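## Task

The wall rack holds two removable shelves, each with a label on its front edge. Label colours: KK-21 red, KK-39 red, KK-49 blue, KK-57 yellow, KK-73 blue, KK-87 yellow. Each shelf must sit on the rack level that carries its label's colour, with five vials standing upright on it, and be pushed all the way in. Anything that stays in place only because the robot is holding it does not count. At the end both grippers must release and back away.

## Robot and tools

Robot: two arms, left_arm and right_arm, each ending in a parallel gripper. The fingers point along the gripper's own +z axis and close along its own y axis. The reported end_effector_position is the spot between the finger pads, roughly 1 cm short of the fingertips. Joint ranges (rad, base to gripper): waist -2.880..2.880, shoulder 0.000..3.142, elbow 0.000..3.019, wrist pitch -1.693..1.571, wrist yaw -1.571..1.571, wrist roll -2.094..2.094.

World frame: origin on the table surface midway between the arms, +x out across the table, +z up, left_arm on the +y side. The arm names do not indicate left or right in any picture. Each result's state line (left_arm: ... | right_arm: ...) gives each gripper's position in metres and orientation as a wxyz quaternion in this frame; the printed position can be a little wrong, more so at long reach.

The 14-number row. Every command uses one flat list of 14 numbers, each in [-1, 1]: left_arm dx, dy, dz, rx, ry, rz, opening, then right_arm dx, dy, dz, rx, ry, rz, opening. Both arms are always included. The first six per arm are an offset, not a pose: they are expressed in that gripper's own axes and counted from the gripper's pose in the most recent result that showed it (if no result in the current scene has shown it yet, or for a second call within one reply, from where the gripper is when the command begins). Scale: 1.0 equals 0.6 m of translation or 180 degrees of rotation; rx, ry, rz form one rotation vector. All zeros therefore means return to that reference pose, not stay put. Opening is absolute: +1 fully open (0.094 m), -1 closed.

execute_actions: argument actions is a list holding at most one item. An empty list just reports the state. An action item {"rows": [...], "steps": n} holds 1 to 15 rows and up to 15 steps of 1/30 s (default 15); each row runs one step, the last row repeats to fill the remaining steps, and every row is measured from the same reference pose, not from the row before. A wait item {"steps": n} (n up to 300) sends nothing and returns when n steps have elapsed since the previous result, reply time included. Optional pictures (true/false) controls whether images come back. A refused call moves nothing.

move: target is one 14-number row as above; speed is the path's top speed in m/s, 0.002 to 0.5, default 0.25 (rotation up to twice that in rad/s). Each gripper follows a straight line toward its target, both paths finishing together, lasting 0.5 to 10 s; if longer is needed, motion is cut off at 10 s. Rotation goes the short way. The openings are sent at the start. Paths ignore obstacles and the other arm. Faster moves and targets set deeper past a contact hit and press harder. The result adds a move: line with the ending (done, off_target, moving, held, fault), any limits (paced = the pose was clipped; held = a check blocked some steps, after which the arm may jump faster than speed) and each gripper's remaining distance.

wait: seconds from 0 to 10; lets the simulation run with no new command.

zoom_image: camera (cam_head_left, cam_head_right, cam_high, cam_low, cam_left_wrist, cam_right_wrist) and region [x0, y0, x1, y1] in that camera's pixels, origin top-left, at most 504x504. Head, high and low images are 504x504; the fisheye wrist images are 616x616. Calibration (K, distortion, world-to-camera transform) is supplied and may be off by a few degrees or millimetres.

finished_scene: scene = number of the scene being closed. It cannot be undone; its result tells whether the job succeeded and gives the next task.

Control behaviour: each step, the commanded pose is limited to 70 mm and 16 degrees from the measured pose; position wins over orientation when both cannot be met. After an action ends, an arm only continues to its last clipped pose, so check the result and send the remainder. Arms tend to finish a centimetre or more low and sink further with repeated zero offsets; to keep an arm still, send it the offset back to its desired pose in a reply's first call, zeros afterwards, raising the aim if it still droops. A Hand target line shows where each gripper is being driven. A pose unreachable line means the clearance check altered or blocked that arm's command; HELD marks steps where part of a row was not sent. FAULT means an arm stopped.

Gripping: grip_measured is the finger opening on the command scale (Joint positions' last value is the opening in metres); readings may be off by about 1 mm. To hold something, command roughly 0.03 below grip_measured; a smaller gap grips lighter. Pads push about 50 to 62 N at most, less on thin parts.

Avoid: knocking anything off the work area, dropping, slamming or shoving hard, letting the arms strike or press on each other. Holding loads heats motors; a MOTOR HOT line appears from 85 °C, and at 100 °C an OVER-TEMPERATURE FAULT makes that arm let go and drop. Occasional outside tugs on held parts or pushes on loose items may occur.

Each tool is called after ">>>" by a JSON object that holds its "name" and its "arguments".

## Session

>>> {"name": "execute_actions", "arguments": {"actions": []}}

Scene clock: 0.00 s of 9600.00 s.
left_arm: end_effector_position=(+0.4776, +0.3383, +0.4801) grip_measured=+1.000 end_effector_quat_wxyz=(+0.700, -0.040, +0.712, +0.047) | right_arm: end_effector_position=(+0.5278, -0.3473, +0.4866) grip_measured=+1.000 end_effector_quat_wxyz=(+0.701, +0.034, +0.711, -0.045)
Joint positions: left_arm=[-0.015  1.056  1.031  0.009  0.01   0.011  0.094] | right_arm=[-0.     1.044  1.04  -0.01  -0.002 -0.016  0.094]
Joint velocities: left_arm=[-0.005  0.015  0.007 -0.012  0.051  0.037  0.   ] | right_arm=[ 0.024 -0.015 -0.027  0.002 -0.051 -0.007  0.   ]
Motor temperatures (°C, as the motors report them): left_arm=[27 35 45 27 29 28] | right_arm=[27 36 47 29 27 29]
Hand target (left_arm): +0.478, +0.338, +0.496; +0.710, -0.040, +0.702, +0.048
Hand target (right_arm): +0.526, -0.347, +0.515; +0.718, +0.033, +0.693, -0.047

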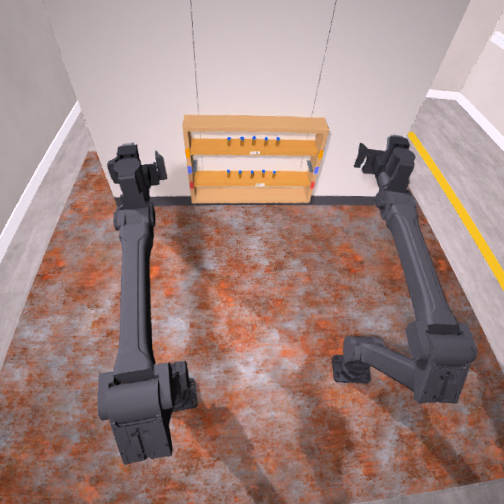

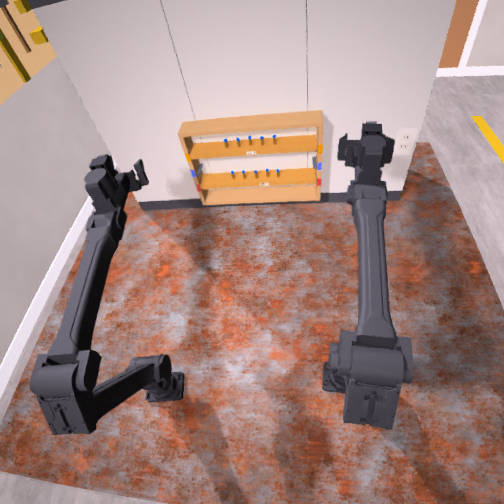

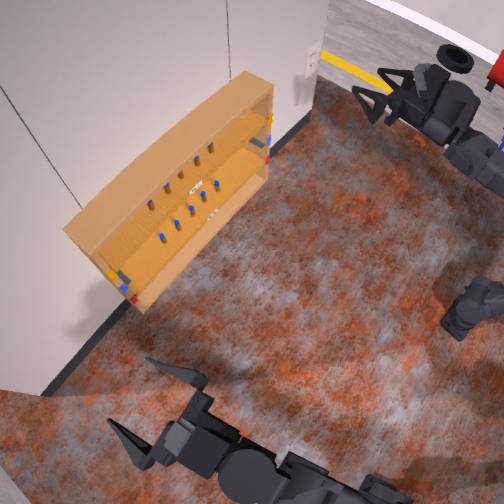

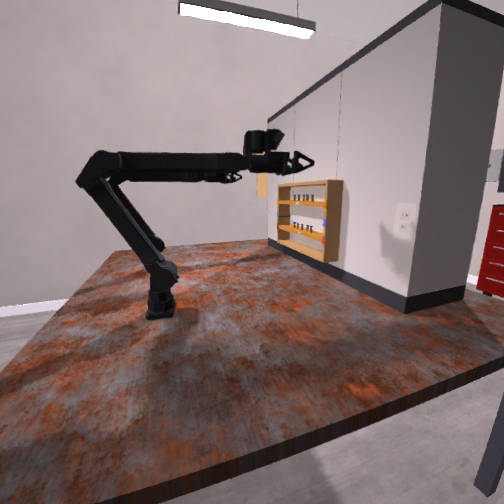

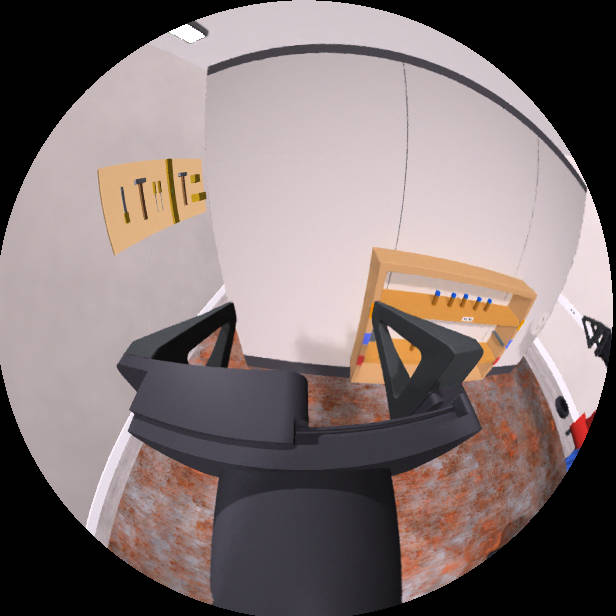

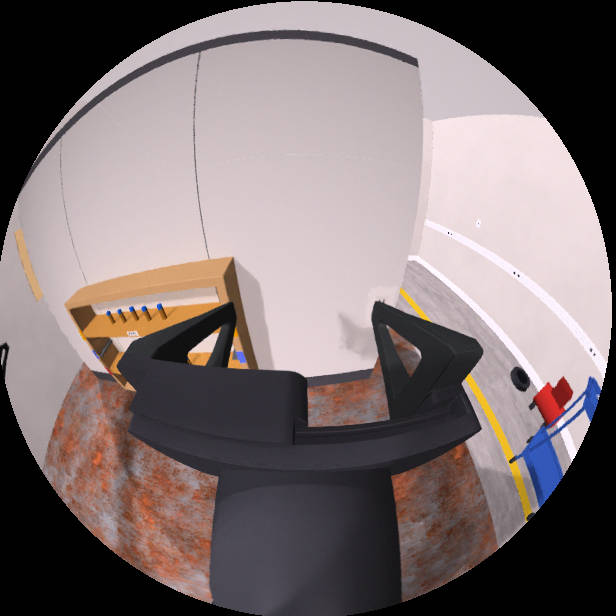

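>>> {"name": "zoom_image", "arguments": {"camera": "cam_head_left", "region": [175, 105, 335, 215]}}

>>> {"name": "zoom_image", "arguments": {"camera": "cam_left_wrist", "region": [440, 300, 500, 340]}}

>>> {"name": "zoom_image", "arguments": {"camera": "cam_high", "region": [175, 165, 235, 230]}}

>>> {"name": "zoom_image", "arguments": {"camera": "cam_head_left", "region": [235, 140, 285, 195]}}

Region (175, 105, 335, 215) of cam_head_left's 504x504 image, scaled by 3.150, with more detail than that image has; it fills the top 346 rows of this view, and the rest is white.

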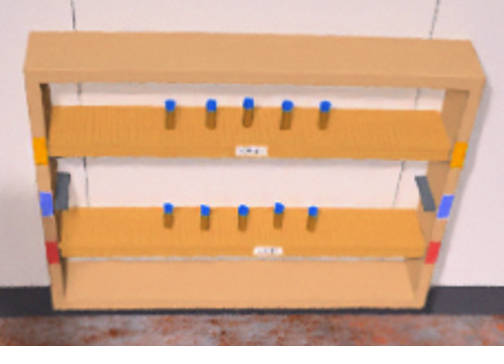

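Region (440, 300, 500, 340) of cam_left_wrist's 616x616 image, scaled by 8.400, with more detail than that image has.

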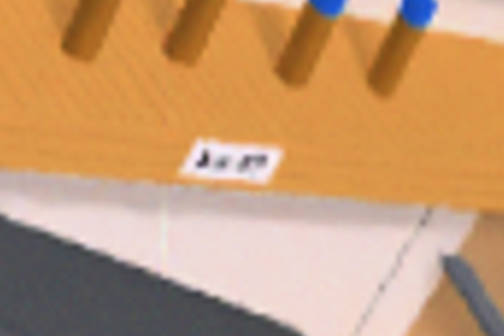

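Region (175, 165, 235, 230) of cam_high's 504x504 image, scaled by 7.754, with more detail than that image has; it fills the left 465 columns of this view, and the rest is white.

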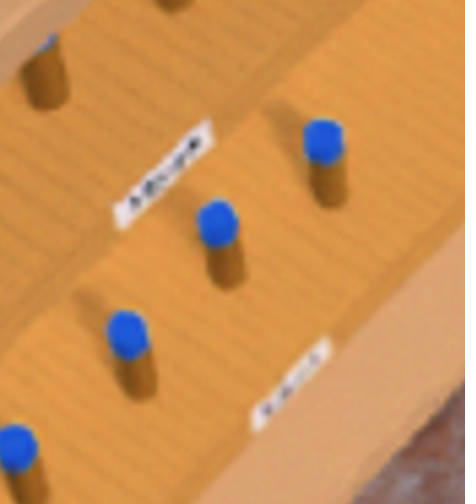

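Region (235, 140, 285, 195) of cam_head_left's 504x504 image, scaled by 9.164, with more detail than that image has; it fills the left 458 columns of this view, and the rest is white.

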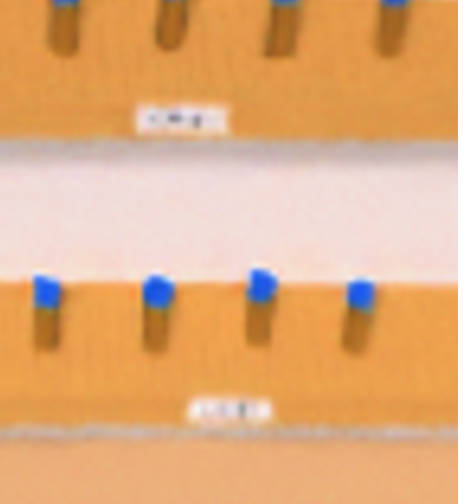

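>>> {"name": "move", "arguments": {"target": [0.3532,-0.3322,0.1038,0.0265,-0.035,0.4963,0.1,0.3473,0.3135,0.024,-0.0244,-0.0314,-0.4945,0.1], "speed": 0.4}}

Scene clock: 24.77 s of 9600.00 s.
left_arm: end_effector_position=(+0.5570, +0.1532, +0.2611) grip_measured=+0.102 end_effector_quat_wxyz=(+0.492, +0.506, +0.507, +0.496) | right_arm: end_effector_position=(+0.5617, -0.1679, +0.2755) grip_measured=+0.102 end_effector_quat_wxyz=(+0.493, -0.502, +0.507, -0.497)
Joint positions: left_arm=[-0.419  1.529  0.835  0.668 -0.275  1.567  0.052] | right_arm=[ 0.427  1.39   0.728  0.644  0.321 -1.564  0.052]
Joint velocities: left_arm=[ 0.005  0.015 -0.002  0.007  0.007  0.037 -0.   ] | right_arm=[ 0.015 -0.015 -0.027 -0.012  0.007  0.007  0.   ]
Motor temperatures (°C, as the motors report them): left_arm=[27 35 52 27 29 28] | right_arm=[27 37 56 29 27 29]
Hand target (left_arm): +0.560, +0.149, +0.269; +0.499, +0.501, +0.498, +0.502
Hand target (right_arm): +0.562, -0.163, +0.279; +0.498, -0.501, +0.499, -0.502
Off the commanded pose (left_arm): 0.006 m, 1 deg.
Off the commanded pose (right_arm): 0.003 m, 1 deg.
After step 90, 19.13 s passed at rest.
move: done
camera_calibration (this result's frames):
cam_left_wrist: T_world_to_cam=[[-0.0337754, 0.00391356, -0.999422, 0.280772], [-0.587757, 0.808709, 0.02303, 0.205385], [0.808332, 0.588195, -0.0250143, -0.409214], [0, 0, 0, 1]] pos_world=[0.46098, 0.0735021, 0.265644]
cam_right_wrist: T_world_to_cam=[[0.0191628, -0.00381563, 0.999809, -0.28627], [-0.594175, -0.804293, 0.00831873, 0.201659], [0.804108, -0.594221, -0.0176796, -0.423915], [0, 0, 0, 1]] pos_world=[0.466179, -0.0907986, 0.277043]

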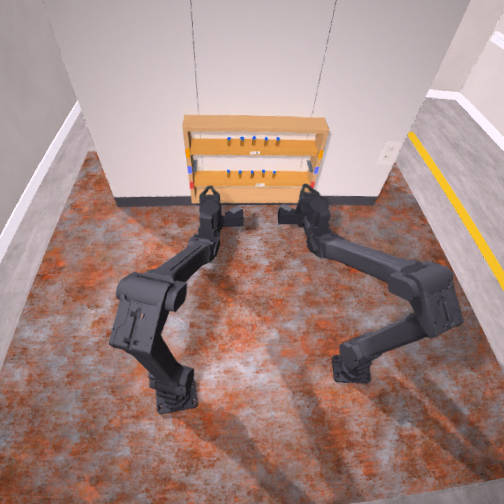

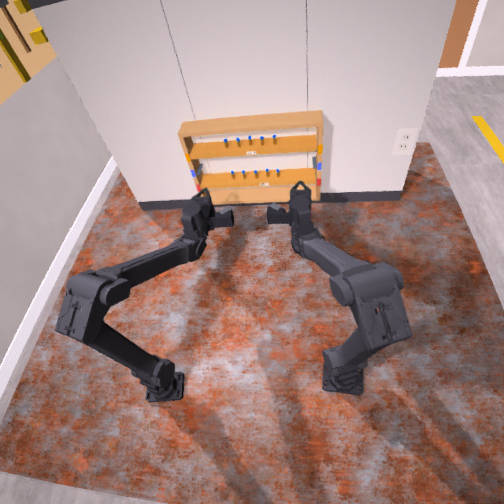

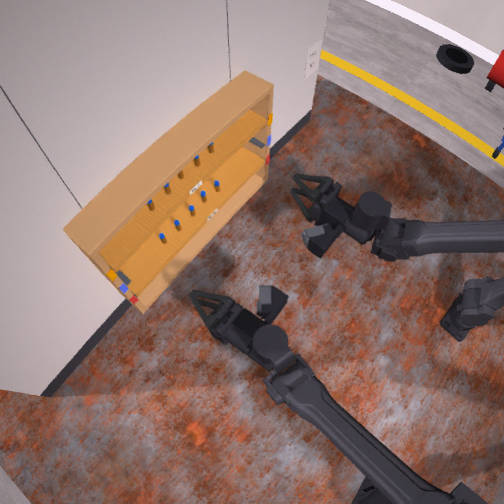

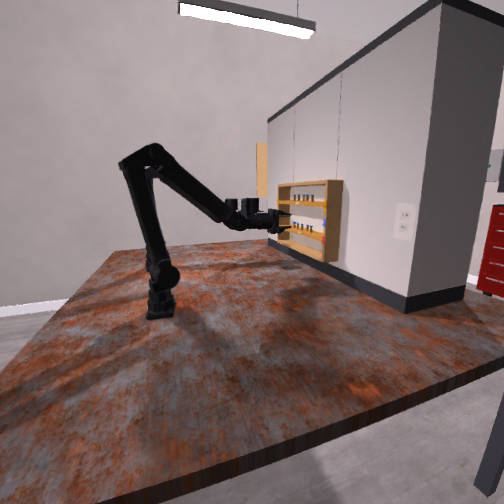

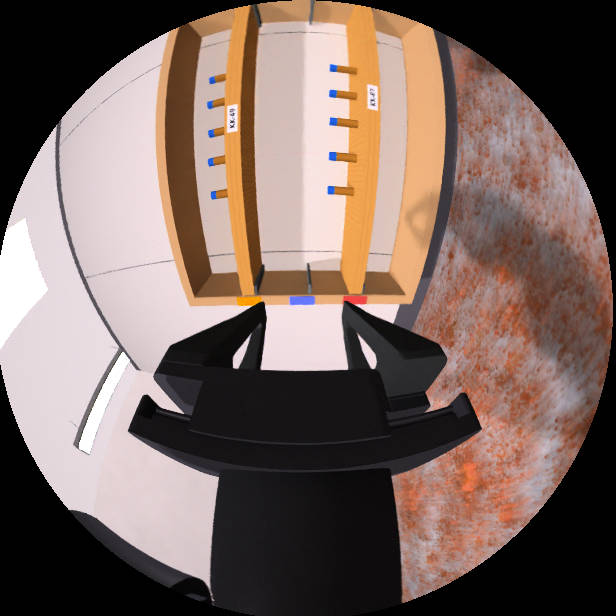

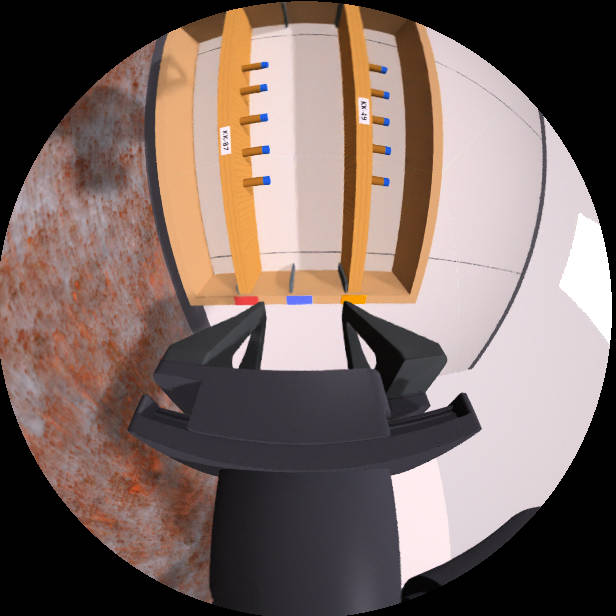

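>>> {"name": "zoom_image", "arguments": {"camera": "cam_right_wrist", "region": [200, 40, 420, 200]}}

>>> {"name": "zoom_image", "arguments": {"camera": "cam_left_wrist", "region": [180, 220, 420, 320]}}

>>> {"name": "zoom_image", "arguments": {"camera": "cam_right_wrist", "region": [180, 220, 420, 320]}}

Region (200, 40, 420, 200) of cam_right_wrist's 616x616 image, scaled by 2.291, with more detail than that image has; it fills the top 367 rows of this view, and the rest is white.

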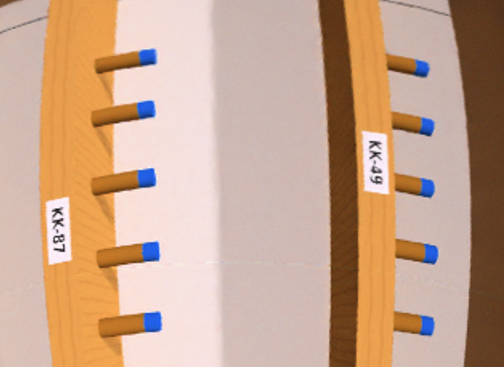

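Region (180, 220, 420, 320) of cam_left_wrist's 616x616 image, scaled by 2.100, with more detail than that image has; it fills the top 210 rows of this view, and the rest is white.

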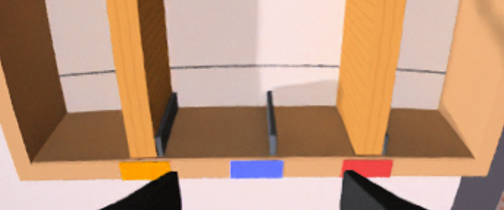

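Region (180, 220, 420, 320) of cam_right_wrist's 616x616 image, scaled by 2.100, with more detail than that image has; it fills the top 210 rows of this view, and the rest is white.

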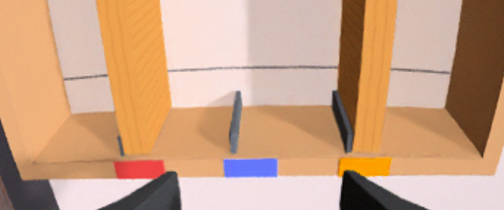

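>>> {"name": "move", "arguments": {"target": [-0.0058,0.1395,0.1842,-0.0117,0.001,-0.0019,0.1,-0.0067,-0.1528,0.1877,0.0172,-0.0003,0.0025,0.1], "speed": 0.2}}

Scene clock: 60.20 s of 9600.00 s.
left_arm: end_effector_position=(+0.6572, +0.1487, +0.3329) grip_measured=+0.102 end_effector_quat_wxyz=(+0.500, +0.499, +0.500, +0.501) | right_arm: end_effector_position=(+0.6593, -0.1631, +0.3423) grip_measured=+0.102 end_effector_quat_wxyz=(+0.501, -0.499, +0.501, -0.499)
Joint positions: left_arm=[-0.376  1.659  1.201  0.461 -0.229  1.57   0.052] | right_arm=[ 0.372  1.529  1.07   0.459  0.257 -1.568  0.052]
Joint velocities: left_arm=[-0.015 -0.015 -0.002  0.002 -0.007 -0.066  0.001] | right_arm=[ 0.005 -0.005 -0.012 -0.002 -0.066 -0.081  0.   ]
Motor temperatures (°C, as the motors report them): left_arm=[27 36 51 27 29 28] | right_arm=[27 37 53 29 27 29]
Hand target (left_arm): +0.670, +0.152, +0.342; +0.502, +0.494, +0.500, +0.504
Hand target (right_arm): +0.673, -0.167, +0.366; +0.509, -0.487, +0.495, -0.509
Off the commanded pose (left_arm): 0.016 m, 1 deg.
Off the commanded pose (right_arm): 0.028 m, 2 deg.
After step 90, 31.20 s passed at rest.
move: off_target (left_arm, right_arm)
camera_calibration (this result's frames):
cam_left_wrist: T_world_to_cam=[[-0.00693754, -0.00035666, -0.999976, 0.339066], [-0.585617, 0.810579, 0.00377373, 0.270972], [0.810558, 0.585629, -0.00583229, -0.493153], [0, 0, 0, 1]] pos_world=[0.560767, 0.0692813, 0.335159]
cam_right_wrist: T_world_to_cam=[[0.00110314, -0.00662856, 0.999977, -0.343467], [-0.586796, -0.809721, -0.00472007, 0.261687], [0.809734, -0.586778, -0.00478286, -0.505266], [0, 0, 0, 1]] pos_world=[0.563067, -0.0868618, 0.342278]

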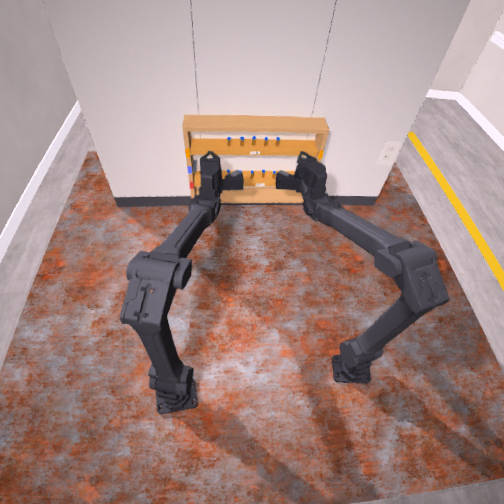

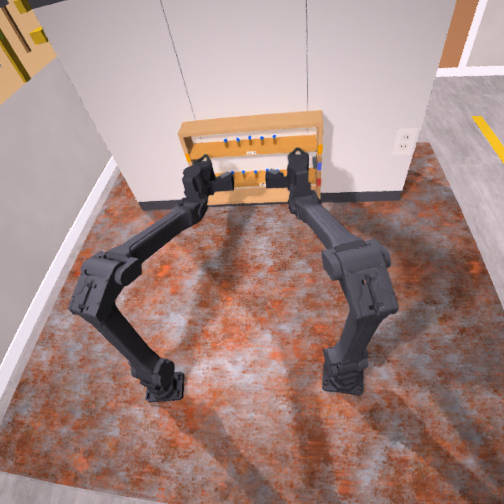

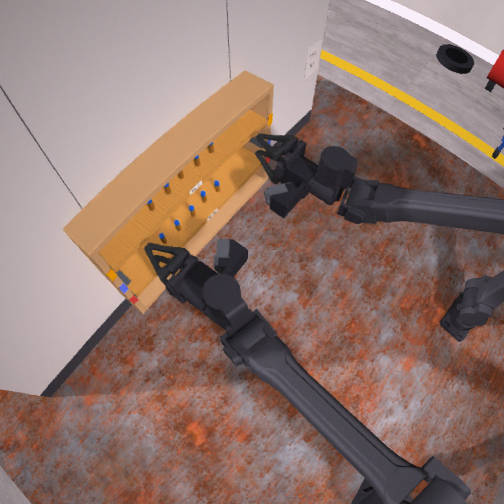

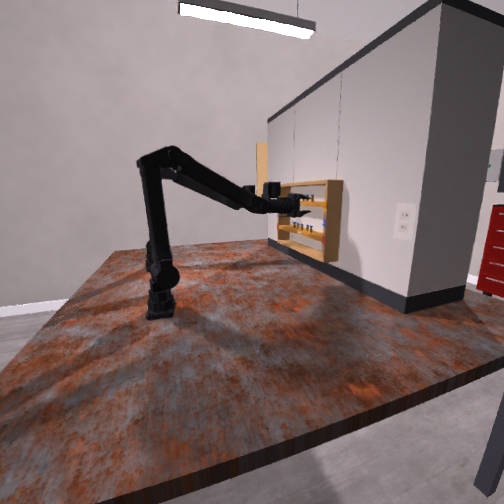

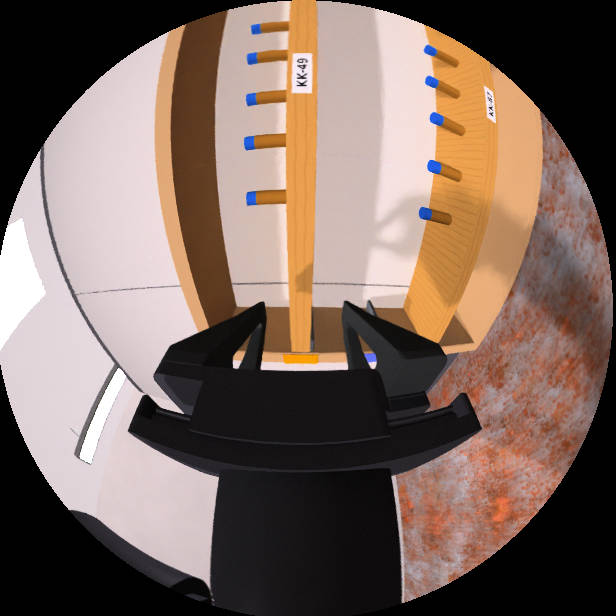

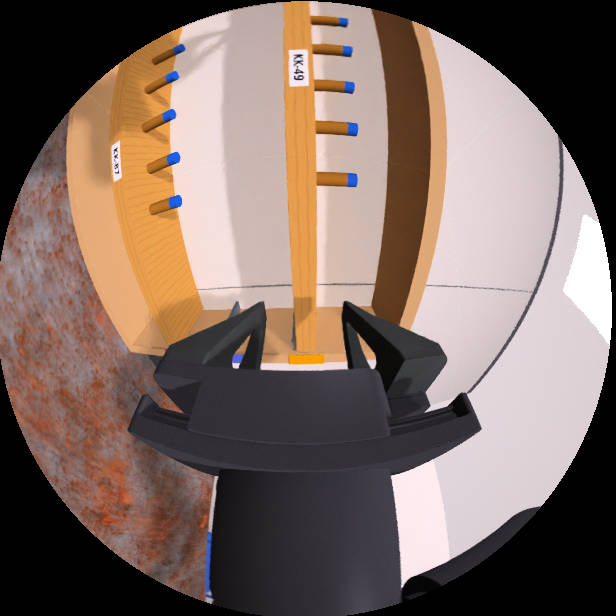

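>>> {"name": "zoom_image", "arguments": {"camera": "cam_left_wrist", "region": [244, 170, 364, 370]}}

>>> {"name": "zoom_image", "arguments": {"camera": "cam_right_wrist", "region": [244, 170, 364, 370]}}

Region (244, 170, 364, 370) of cam_left_wrist's 616x616 image, scaled by 2.520, with more detail than that image has; it fills the left 302 columns of this view, and the rest is white.

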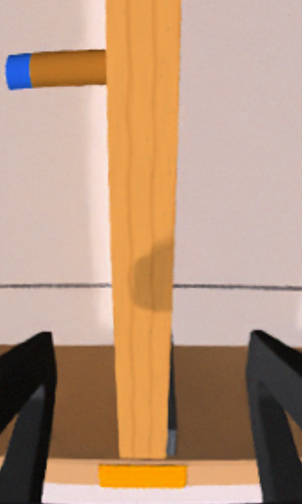

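Region (244, 170, 364, 370) of cam_right_wrist's 616x616 image, scaled by 2.520, with more detail than that image has; it fills the left 302 columns of this view, and the rest is white.

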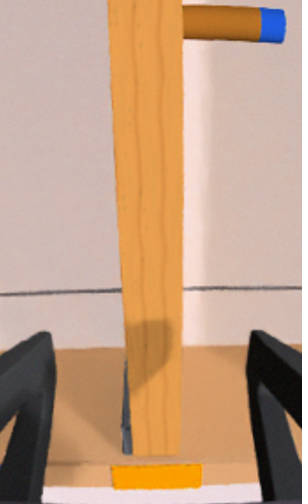

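>>> {"name": "execute_actions", "arguments": {"actions": [{"rows":[
[0.0022,0.0154,0.0237,-0.0031,0.0019,-0.0009,0.1,0.0033,-0.0380,0.0310,0.0111,0.0025,0.0014,0.1],
[0.0023,0.0158,0.0291,-0.0032,0.0020,-0.0007,0.1,0.0035,-0.0384,0.0363,0.0112,0.0025,0.0012,0.1],
[0.0024,0.0163,0.0356,-0.0032,0.0021,-0.0005,0.1,0.0037,-0.0389,0.0427,0.0113,0.0026,0.0008,0.1],
[0.0025,0.0168,0.0431,-0.0033,0.0021,-0.0002,0.1,0.0039,-0.0395,0.0502,0.0114,0.0026,0.0004,0.1],
[0.0027,0.0174,0.0517,-0.0034,0.0022,0.0001,0.1,0.0042,-0.0401,0.0587,0.0114,0.0026,0.0,0.1],
[0.0028,0.0180,0.0603,-0.0034,0.0023,0.0004,0.1,0.0044,-0.0407,0.0673,0.0115,0.0027,-0.0005,0.1],
[0.0029,0.0186,0.0689,-0.0035,0.0024,0.0007,0.1,0.0047,-0.0414,0.0758,0.0116,0.0027,-0.0009,0.1],
[0.0030,0.0192,0.0775,-0.0036,0.0025,0.0010,0.1,0.0049,-0.0420,0.0844,0.0117,0.0028,-0.0014,0.1],
[0.0032,0.0198,0.0861,-0.0036,0.0026,0.0013,0.1,0.0052,-0.0426,0.0929,0.0118,0.0028,-0.0018,0.1],
[0.0033,0.0204,0.0947,-0.0037,0.0027,0.0016,0.1,0.0055,-0.0433,0.1014,0.0119,0.0028,-0.0023,0.1],
[0.0034,0.0210,0.1033,-0.0038,0.0027,0.0019,0.1,0.0057,-0.0439,0.1100,0.0120,0.0029,-0.0027,0.1],
[0.0036,0.0216,0.1119,-0.0039,0.0028,0.0022,0.1,0.0060,-0.0445,0.1185,0.0121,0.0029,-0.0032,0.1],
[0.0037,0.0221,0.1194,-0.0039,0.0029,0.0025,0.1,0.0062,-0.0451,0.1260,0.0122,0.0030,-0.0036,0.1],
[0.0038,0.0225,0.1248,-0.0040,0.0030,0.0027,0.1,0.0064,-0.0455,0.1313,0.0123,0.0030,-0.0038,0.1],
[0.0038,0.0227,0.1280,-0.0040,0.0030,0.0028,0.1,0.0065,-0.0457,0.1345,0.0123,0.0030,-0.0040,0.1]
],"steps":15}], "pictures": false}}

>>> {"name": "execute_actions", "arguments": {"actions": [{"steps":12}]}}

Scene clock: 91.77 s of 9600.00 s.
left_arm: end_effector_position=(+0.7126, +0.1461, +0.3362) grip_measured=+0.102 end_effector_quat_wxyz=(+0.501, +0.499, +0.499, +0.501) | right_arm: end_effector_position=(+0.7146, -0.1623, +0.3415) grip_measured=+0.102 end_effector_quat_wxyz=(+0.499, -0.503, +0.499, -0.500)
Joint positions: left_arm=[-0.359  1.786  1.381  0.409 -0.211  1.571  0.052] | right_arm=[ 0.347  1.659  1.229  0.426  0.23  -1.575  0.052]
Joint velocities: left_arm=[ 0.054  0.288  0.383 -0.134  0.007  0.095 -0.001] | right_arm=[-0.083  0.298  0.379 -0.095  0.007 -0.11  -0.   ]
Motor temperatures (°C, as the motors report them): left_arm=[27 37 57 27 29 28] | right_arm=[27 38 60 29 27 29]
Hand target (left_arm): +0.731, +0.153, +0.346; +0.499, +0.495, +0.497, +0.508
Hand target (right_arm): +0.735, -0.169, +0.370; +0.505, -0.490, +0.490, -0.514
Off the commanded pose (left_arm): 0.024 m, 1 deg.
Off the commanded pose (right_arm): 0.038 m, 3 deg.
Steps of this call (steps 1 to 90: nothing new was sent; then 28.07 s passed at rest; steps 91 to 105: all 15 steps of this action). Readings (end_effector_position):
91: left_arm (+0.6572, +0.1487, +0.3326) | right_arm (+0.6593, -0.1630, +0.3420)
92: left_arm (+0.6574, +0.1486, +0.3327) | right_arm (+0.6596, -0.1628, +0.3420)
94: left_arm (+0.6602, +0.1478, +0.3330) | right_arm (+0.6621, -0.1619, +0.3413)
98: left_arm (+0.6760, +0.1447, +0.3363) | right_arm (+0.6774, -0.1594, +0.3416)
105: the state above

Scene clock: 92.17 s of 9600.00 s.
left_arm: end_effector_position=(+0.7206, +0.1500, +0.3306) grip_measured=+0.102 end_effector_quat_wxyz=(+0.496, +0.501, +0.502, +0.501) | right_arm: end_effector_position=(+0.7226, -0.1647, +0.3379) grip_measured=+0.102 end_effector_quat_wxyz=(+0.494, -0.505, +0.501, -0.500)
Joint positions: left_arm=[-0.352  1.807  1.401  0.399 -0.21   1.573  0.052] | right_arm=[ 0.341  1.679  1.25   0.418  0.228 -1.579  0.052]
Joint velocities: left_arm=[ 0.005  0.005  0.002 -0.002  0.022  0.081  0.   ] | right_arm=[-0.015 -0.005 -0.002 -0.017  0.022  0.007 -0.001]
Motor temperatures (°C, as the motors report them): left_arm=[27 37 57 27 29 28] | right_arm=[27 38 60 29 27 29]
Hand target (left_arm): +0.731, +0.153, +0.346; +0.499, +0.495, +0.497, +0.508
Hand target (right_arm): +0.735, -0.169, +0.370; +0.505, -0.490, +0.490, -0.514
Off the commanded pose (left_arm): 0.021 m, 1 deg.
Off the commanded pose (right_arm): 0.036 m, 3 deg.
Steps of this call (steps 1 to 12: nothing new was sent). Readings (end_effector_position):
1: left_arm (+0.7163, +0.1471, +0.3357) | right_arm (+0.7183, -0.1631, +0.3410)
2: left_arm (+0.7188, +0.1480, +0.3341) | right_arm (+0.7209, -0.1638, +0.3405)
4: left_arm (+0.7204, +0.1495, +0.3316) | right_arm (+0.7225, -0.1648, +0.3386)
8: left_arm (+0.7206, +0.1500, +0.3306) | right_arm (+0.7226, -0.1647, +0.3379)
12: the state above
camera_calibration (this result's frames):
cam_left_wrist: T_world_to_cam=[[-0.0147948, 0.00431015, -0.999881, 0.342156], [-0.589869, 0.807406, 0.0122085, 0.307843], [0.807363, 0.58998, -0.00940303, -0.542521], [0, 0, 0, 1]] pos_world=[0.624661, 0.0700471, 0.333256]
cam_right_wrist: T_world_to_cam=[[0.0115145, 0.00682498, 0.99991, -0.344449], [-0.589178, -0.80791, 0.0122992, 0.29373], [0.807922, -0.589266, -0.00528154, -0.556476], [0, 0, 0, 1]] pos_world=[0.626614, -0.0882548, 0.337866]

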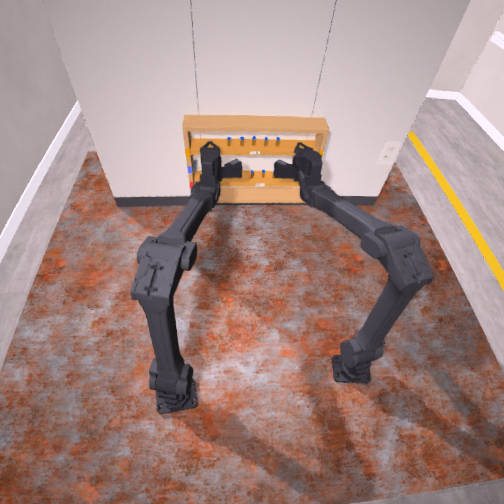

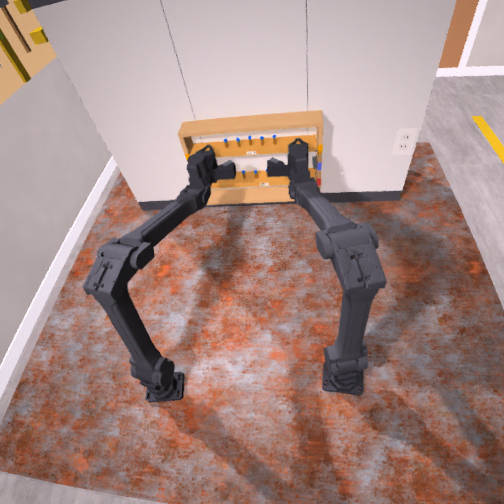

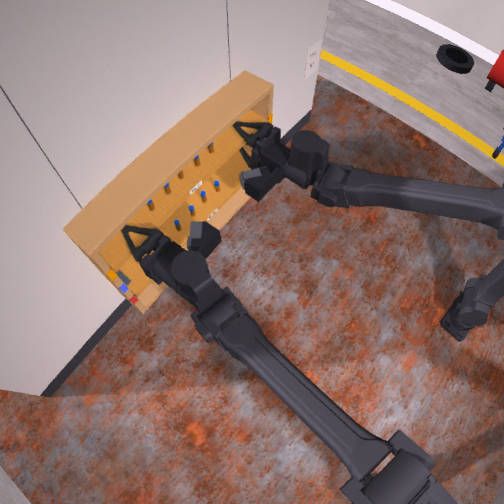

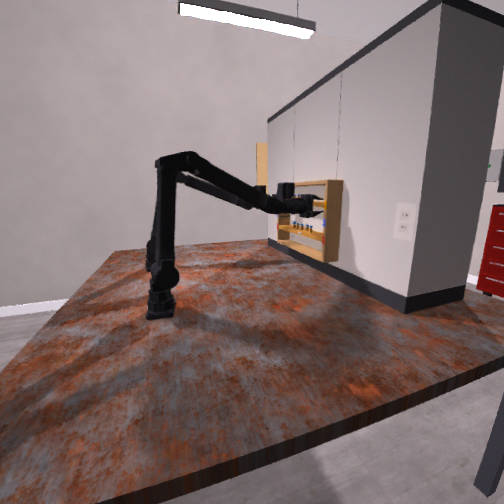

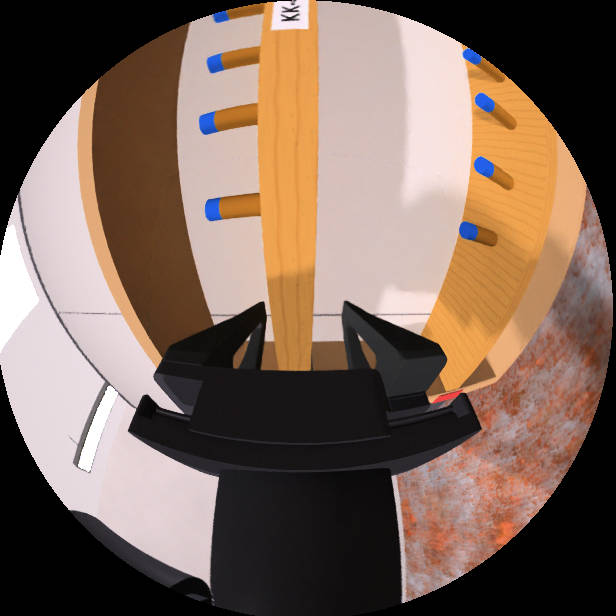

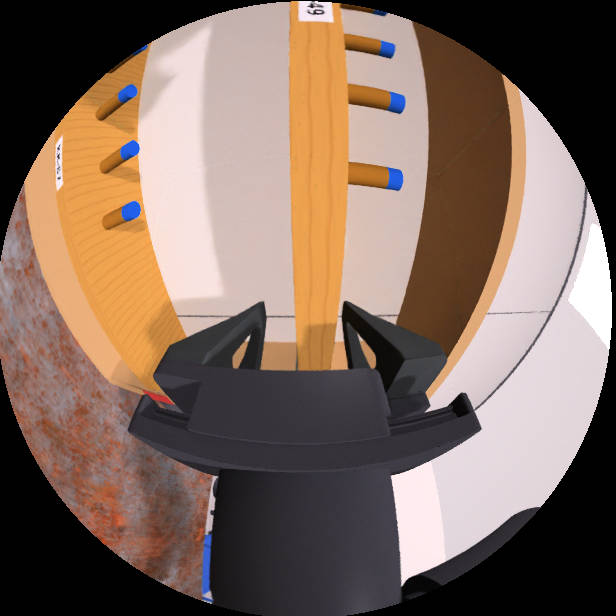

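>>> {"name": "execute_actions", "arguments": {"actions": [{"rows":[
[0.0017,0.0277,0.0226,-0.0070,0.0017,0.0014,0.1,0.0038,-0.0541,0.0293,0.0165,0.0024,0.0005,0.1],
[0.0017,0.0289,0.0229,-0.0073,0.0017,0.0013,0.1,0.0038,-0.0553,0.0296,0.0168,0.0024,0.0006,0.1],
[0.0017,0.0301,0.0232,-0.0077,0.0017,0.0012,0.07,0.0038,-0.0564,0.0299,0.0172,0.0024,0.0007,0.07],
[0.0017,0.0313,0.0235,-0.0081,0.0017,0.0011,0.04,0.0038,-0.0575,0.0302,0.0175,0.0024,0.0008,0.04],
[0.0017,0.0325,0.0238,-0.0085,0.0017,0.0010,0.0,0.0038,-0.0587,0.0305,0.0179,0.0024,0.0009,0.0],
[0.0017,0.0337,0.0241,-0.0088,0.0017,0.0009,-0.04,0.0038,-0.0598,0.0308,0.0183,0.0024,0.0009,-0.04],
[0.0017,0.0349,0.0244,-0.0092,0.0017,0.0008,-0.08,0.0038,-0.0609,0.0311,0.0186,0.0024,0.0010,-0.08],
[0.0017,0.0361,0.0247,-0.0096,0.0017,0.0007,-0.12,0.0038,-0.0620,0.0314,0.0190,0.0024,0.0011,-0.12],
[0.0017,0.0373,0.0250,-0.0099,0.0017,0.0006,-0.16,0.0038,-0.0632,0.0317,0.0193,0.0024,0.0012,-0.16],
[0.0017,0.0385,0.0253,-0.0103,0.0017,0.0005,-0.20,0.0038,-0.0643,0.0320,0.0197,0.0024,0.0013,-0.20],
[0.0017,0.0385,0.0253,-0.0103,0.0017,0.0005,-0.24,0.0038,-0.0643,0.0320,0.0197,0.0024,0.0013,-0.24],
[0.0017,0.0385,0.0253,-0.0103,0.0017,0.0005,-0.28,0.0038,-0.0643,0.0320,0.0197,0.0024,0.0013,-0.28],
[0.0017,0.0385,0.0253,-0.0103,0.0017,0.0005,-0.31,0.0038,-0.0643,0.0320,0.0197,0.0024,0.0013,-0.31],
[0.0017,0.0385,0.0253,-0.0103,0.0017,0.0005,-0.33,0.0038,-0.0643,0.0320,0.0197,0.0024,0.0013,-0.33],
[0.0017,0.0385,0.0253,-0.0103,0.0017,0.0005,-0.35,0.0038,-0.0643,0.0320,0.0197,0.0024,0.0013,-0.35]
],"steps":15}], "pictures": false}}

>>> {"name": "execute_actions", "arguments": {"actions": [{"steps":6}]}}

Scene clock: 106.40 s of 9600.00 s.
left_arm: end_effector_position=(+0.7234, +0.1494, +0.3417) grip_measured=-0.337 end_effector_quat_wxyz=(+0.501, +0.496, +0.499, +0.505) | right_arm: end_effector_position=(+0.7250, -0.1642, +0.3471) grip_measured=-0.337 end_effector_quat_wxyz=(+0.499, -0.500, +0.497, -0.504)
Joint positions: left_arm=[-0.352  1.807  1.42   0.398 -0.21   1.574  0.031] | right_arm=[ 0.341  1.679  1.265  0.418  0.228 -1.579  0.031]
Joint velocities: left_arm=[-0.015  0.005 -0.002  0.007  0.007 -0.037 -0.021] | right_arm=[ 0.005 -0.005 -0.002 -0.007  0.022 -0.066 -0.021]
Motor temperatures (°C, as the motors report them): left_arm=[27 38 58 27 29 28] | right_arm=[27 39 62 29 27 29]
Hand target (left_arm): +0.735, +0.152, +0.354; +0.502, +0.491, +0.495, +0.511
Hand target (right_arm): +0.739, -0.168, +0.376; +0.508, -0.486, +0.488, -0.517
Off the commanded pose (left_arm): 0.017 m, 1 deg.
Off the commanded pose (right_arm): 0.034 m, 3 deg.
Steps of this call (steps 1 to 90: nothing new was sent; then 10.73 s passed at rest; steps 91 to 105: all 15 steps of this action). Readings (end_effector_position):
91: left_arm (+0.7207, +0.1500, +0.3308) | right_arm (+0.7226, -0.1647, +0.3379)
92: left_arm (+0.7208, +0.1500, +0.3312) | right_arm (+0.7226, -0.1647, +0.3379)
94: left_arm (+0.7212, +0.1499, +0.3326) | right_arm (+0.7227, -0.1647, +0.3383)
98: left_arm (+0.7223, +0.1496, +0.3371) | right_arm (+0.7235, -0.1645, +0.3415)
105: the state above

Scene clock: 106.60 s of 9600.00 s.
left_arm: end_effector_position=(+0.7234, +0.1494, +0.3417) grip_measured=-0.348 end_effector_quat_wxyz=(+0.501, +0.496, +0.499, +0.505) | right_arm: end_effector_position=(+0.7250, -0.1642, +0.3473) grip_measured=-0.348 end_effector_quat_wxyz=(+0.499, -0.500, +0.497, -0.504)
Joint positions: left_arm=[-0.352  1.807  1.42   0.398 -0.21   1.574  0.031] | right_arm=[ 0.341  1.679  1.266  0.418  0.228 -1.579  0.031]
Joint velocities: left_arm=[-0.015  0.005 -0.022  0.002  0.007  0.007 -0.   ] | right_arm=[-0.005  0.005 -0.022 -0.002 -0.037  0.022 -0.002]
Motor temperatures (°C, as the motors report them): left_arm=[27 38 58 27 29 28] | right_arm=[27 39 62 29 27 29]
Hand target (left_arm): +0.735, +0.152, +0.353; +0.502, +0.491, +0.495, +0.511
Hand target (right_arm): +0.739, -0.168, +0.376; +0.509, -0.486, +0.488, -0.517
Off the commanded pose (left_arm): 0.017 m, 1 deg.
Off the commanded pose (right_arm): 0.034 m, 3 deg.
Steps of this call (steps 1 to 6: nothing new was sent). Readings (end_effector_position):
1: left_arm (+0.7234, +0.1494, +0.3417) | right_arm (+0.7250, -0.1642, +0.3473)
2: left_arm (+0.7234, +0.1494, +0.3417) | right_arm (+0.7250, -0.1642, +0.3473)
4: left_arm (+0.7234, +0.1494, +0.3417) | right_arm (+0.7250, -0.1642, +0.3473)
6: the state above
camera_calibration (this result's frames):
cam_left_wrist: T_world_to_cam=[[0.00275946, 0.00145404, -0.999995, 0.341029], [-0.589974, 0.807422, -0.00045399, 0.314182], [0.807417, 0.589973, 0.0030859, -0.548603], [0, 0, 0, 1]] pos_world=[0.627369, 0.0694873, 0.342862]
cam_right_wrist: T_world_to_cam=[[-0.00409647, 0.0039911, 0.999984, -0.343105], [-0.589278, -0.80793, 0.000810579, 0.299575], [0.80792, -0.589265, 0.00566153, -0.561874], [0, 0, 0, 1]] pos_world=[0.629077, -0.0876882, 0.346038]

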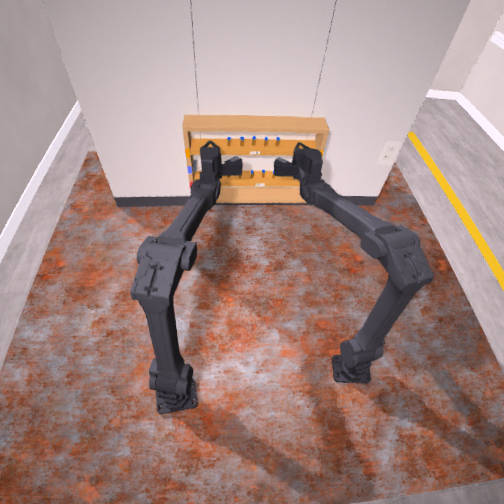

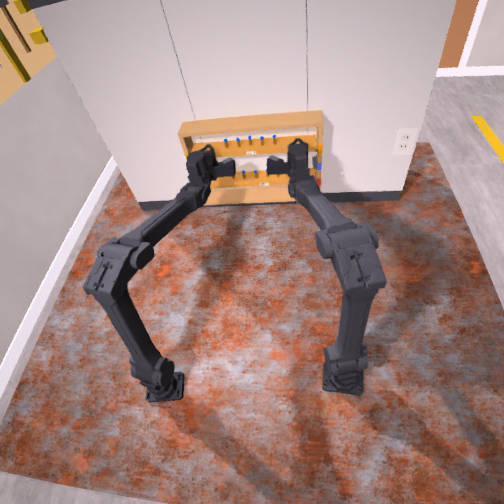

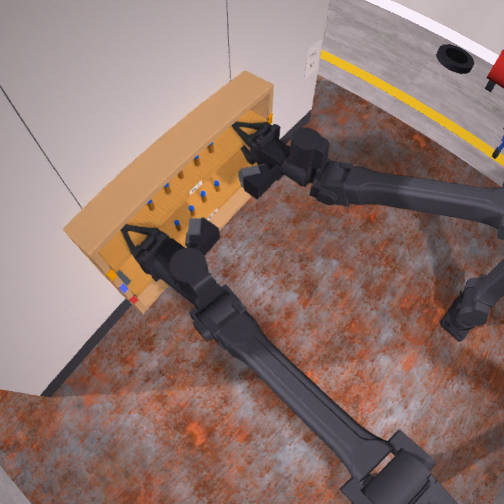

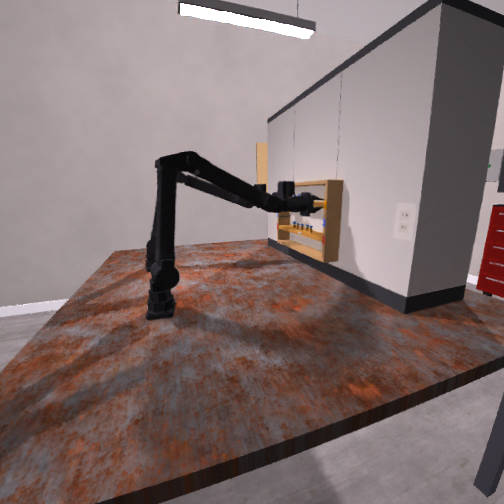

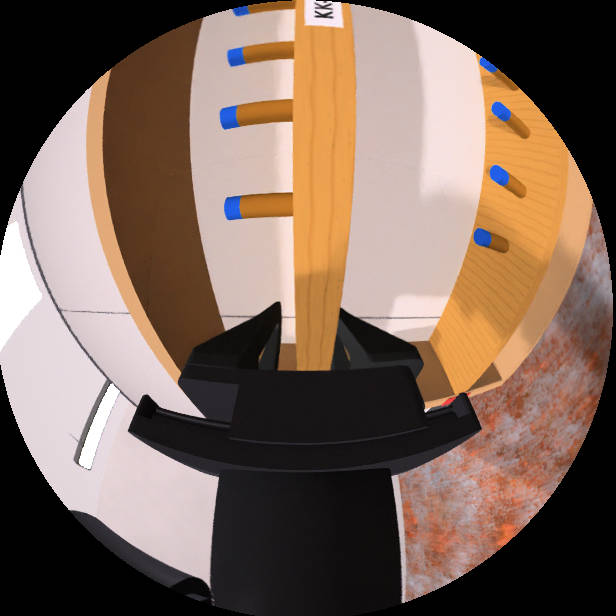

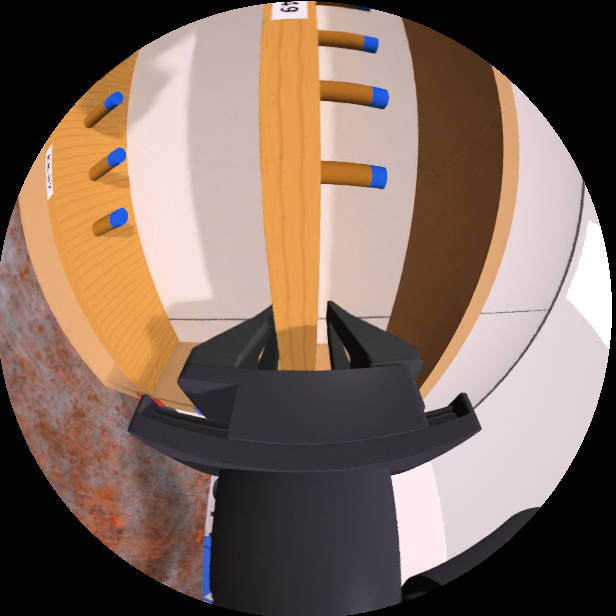

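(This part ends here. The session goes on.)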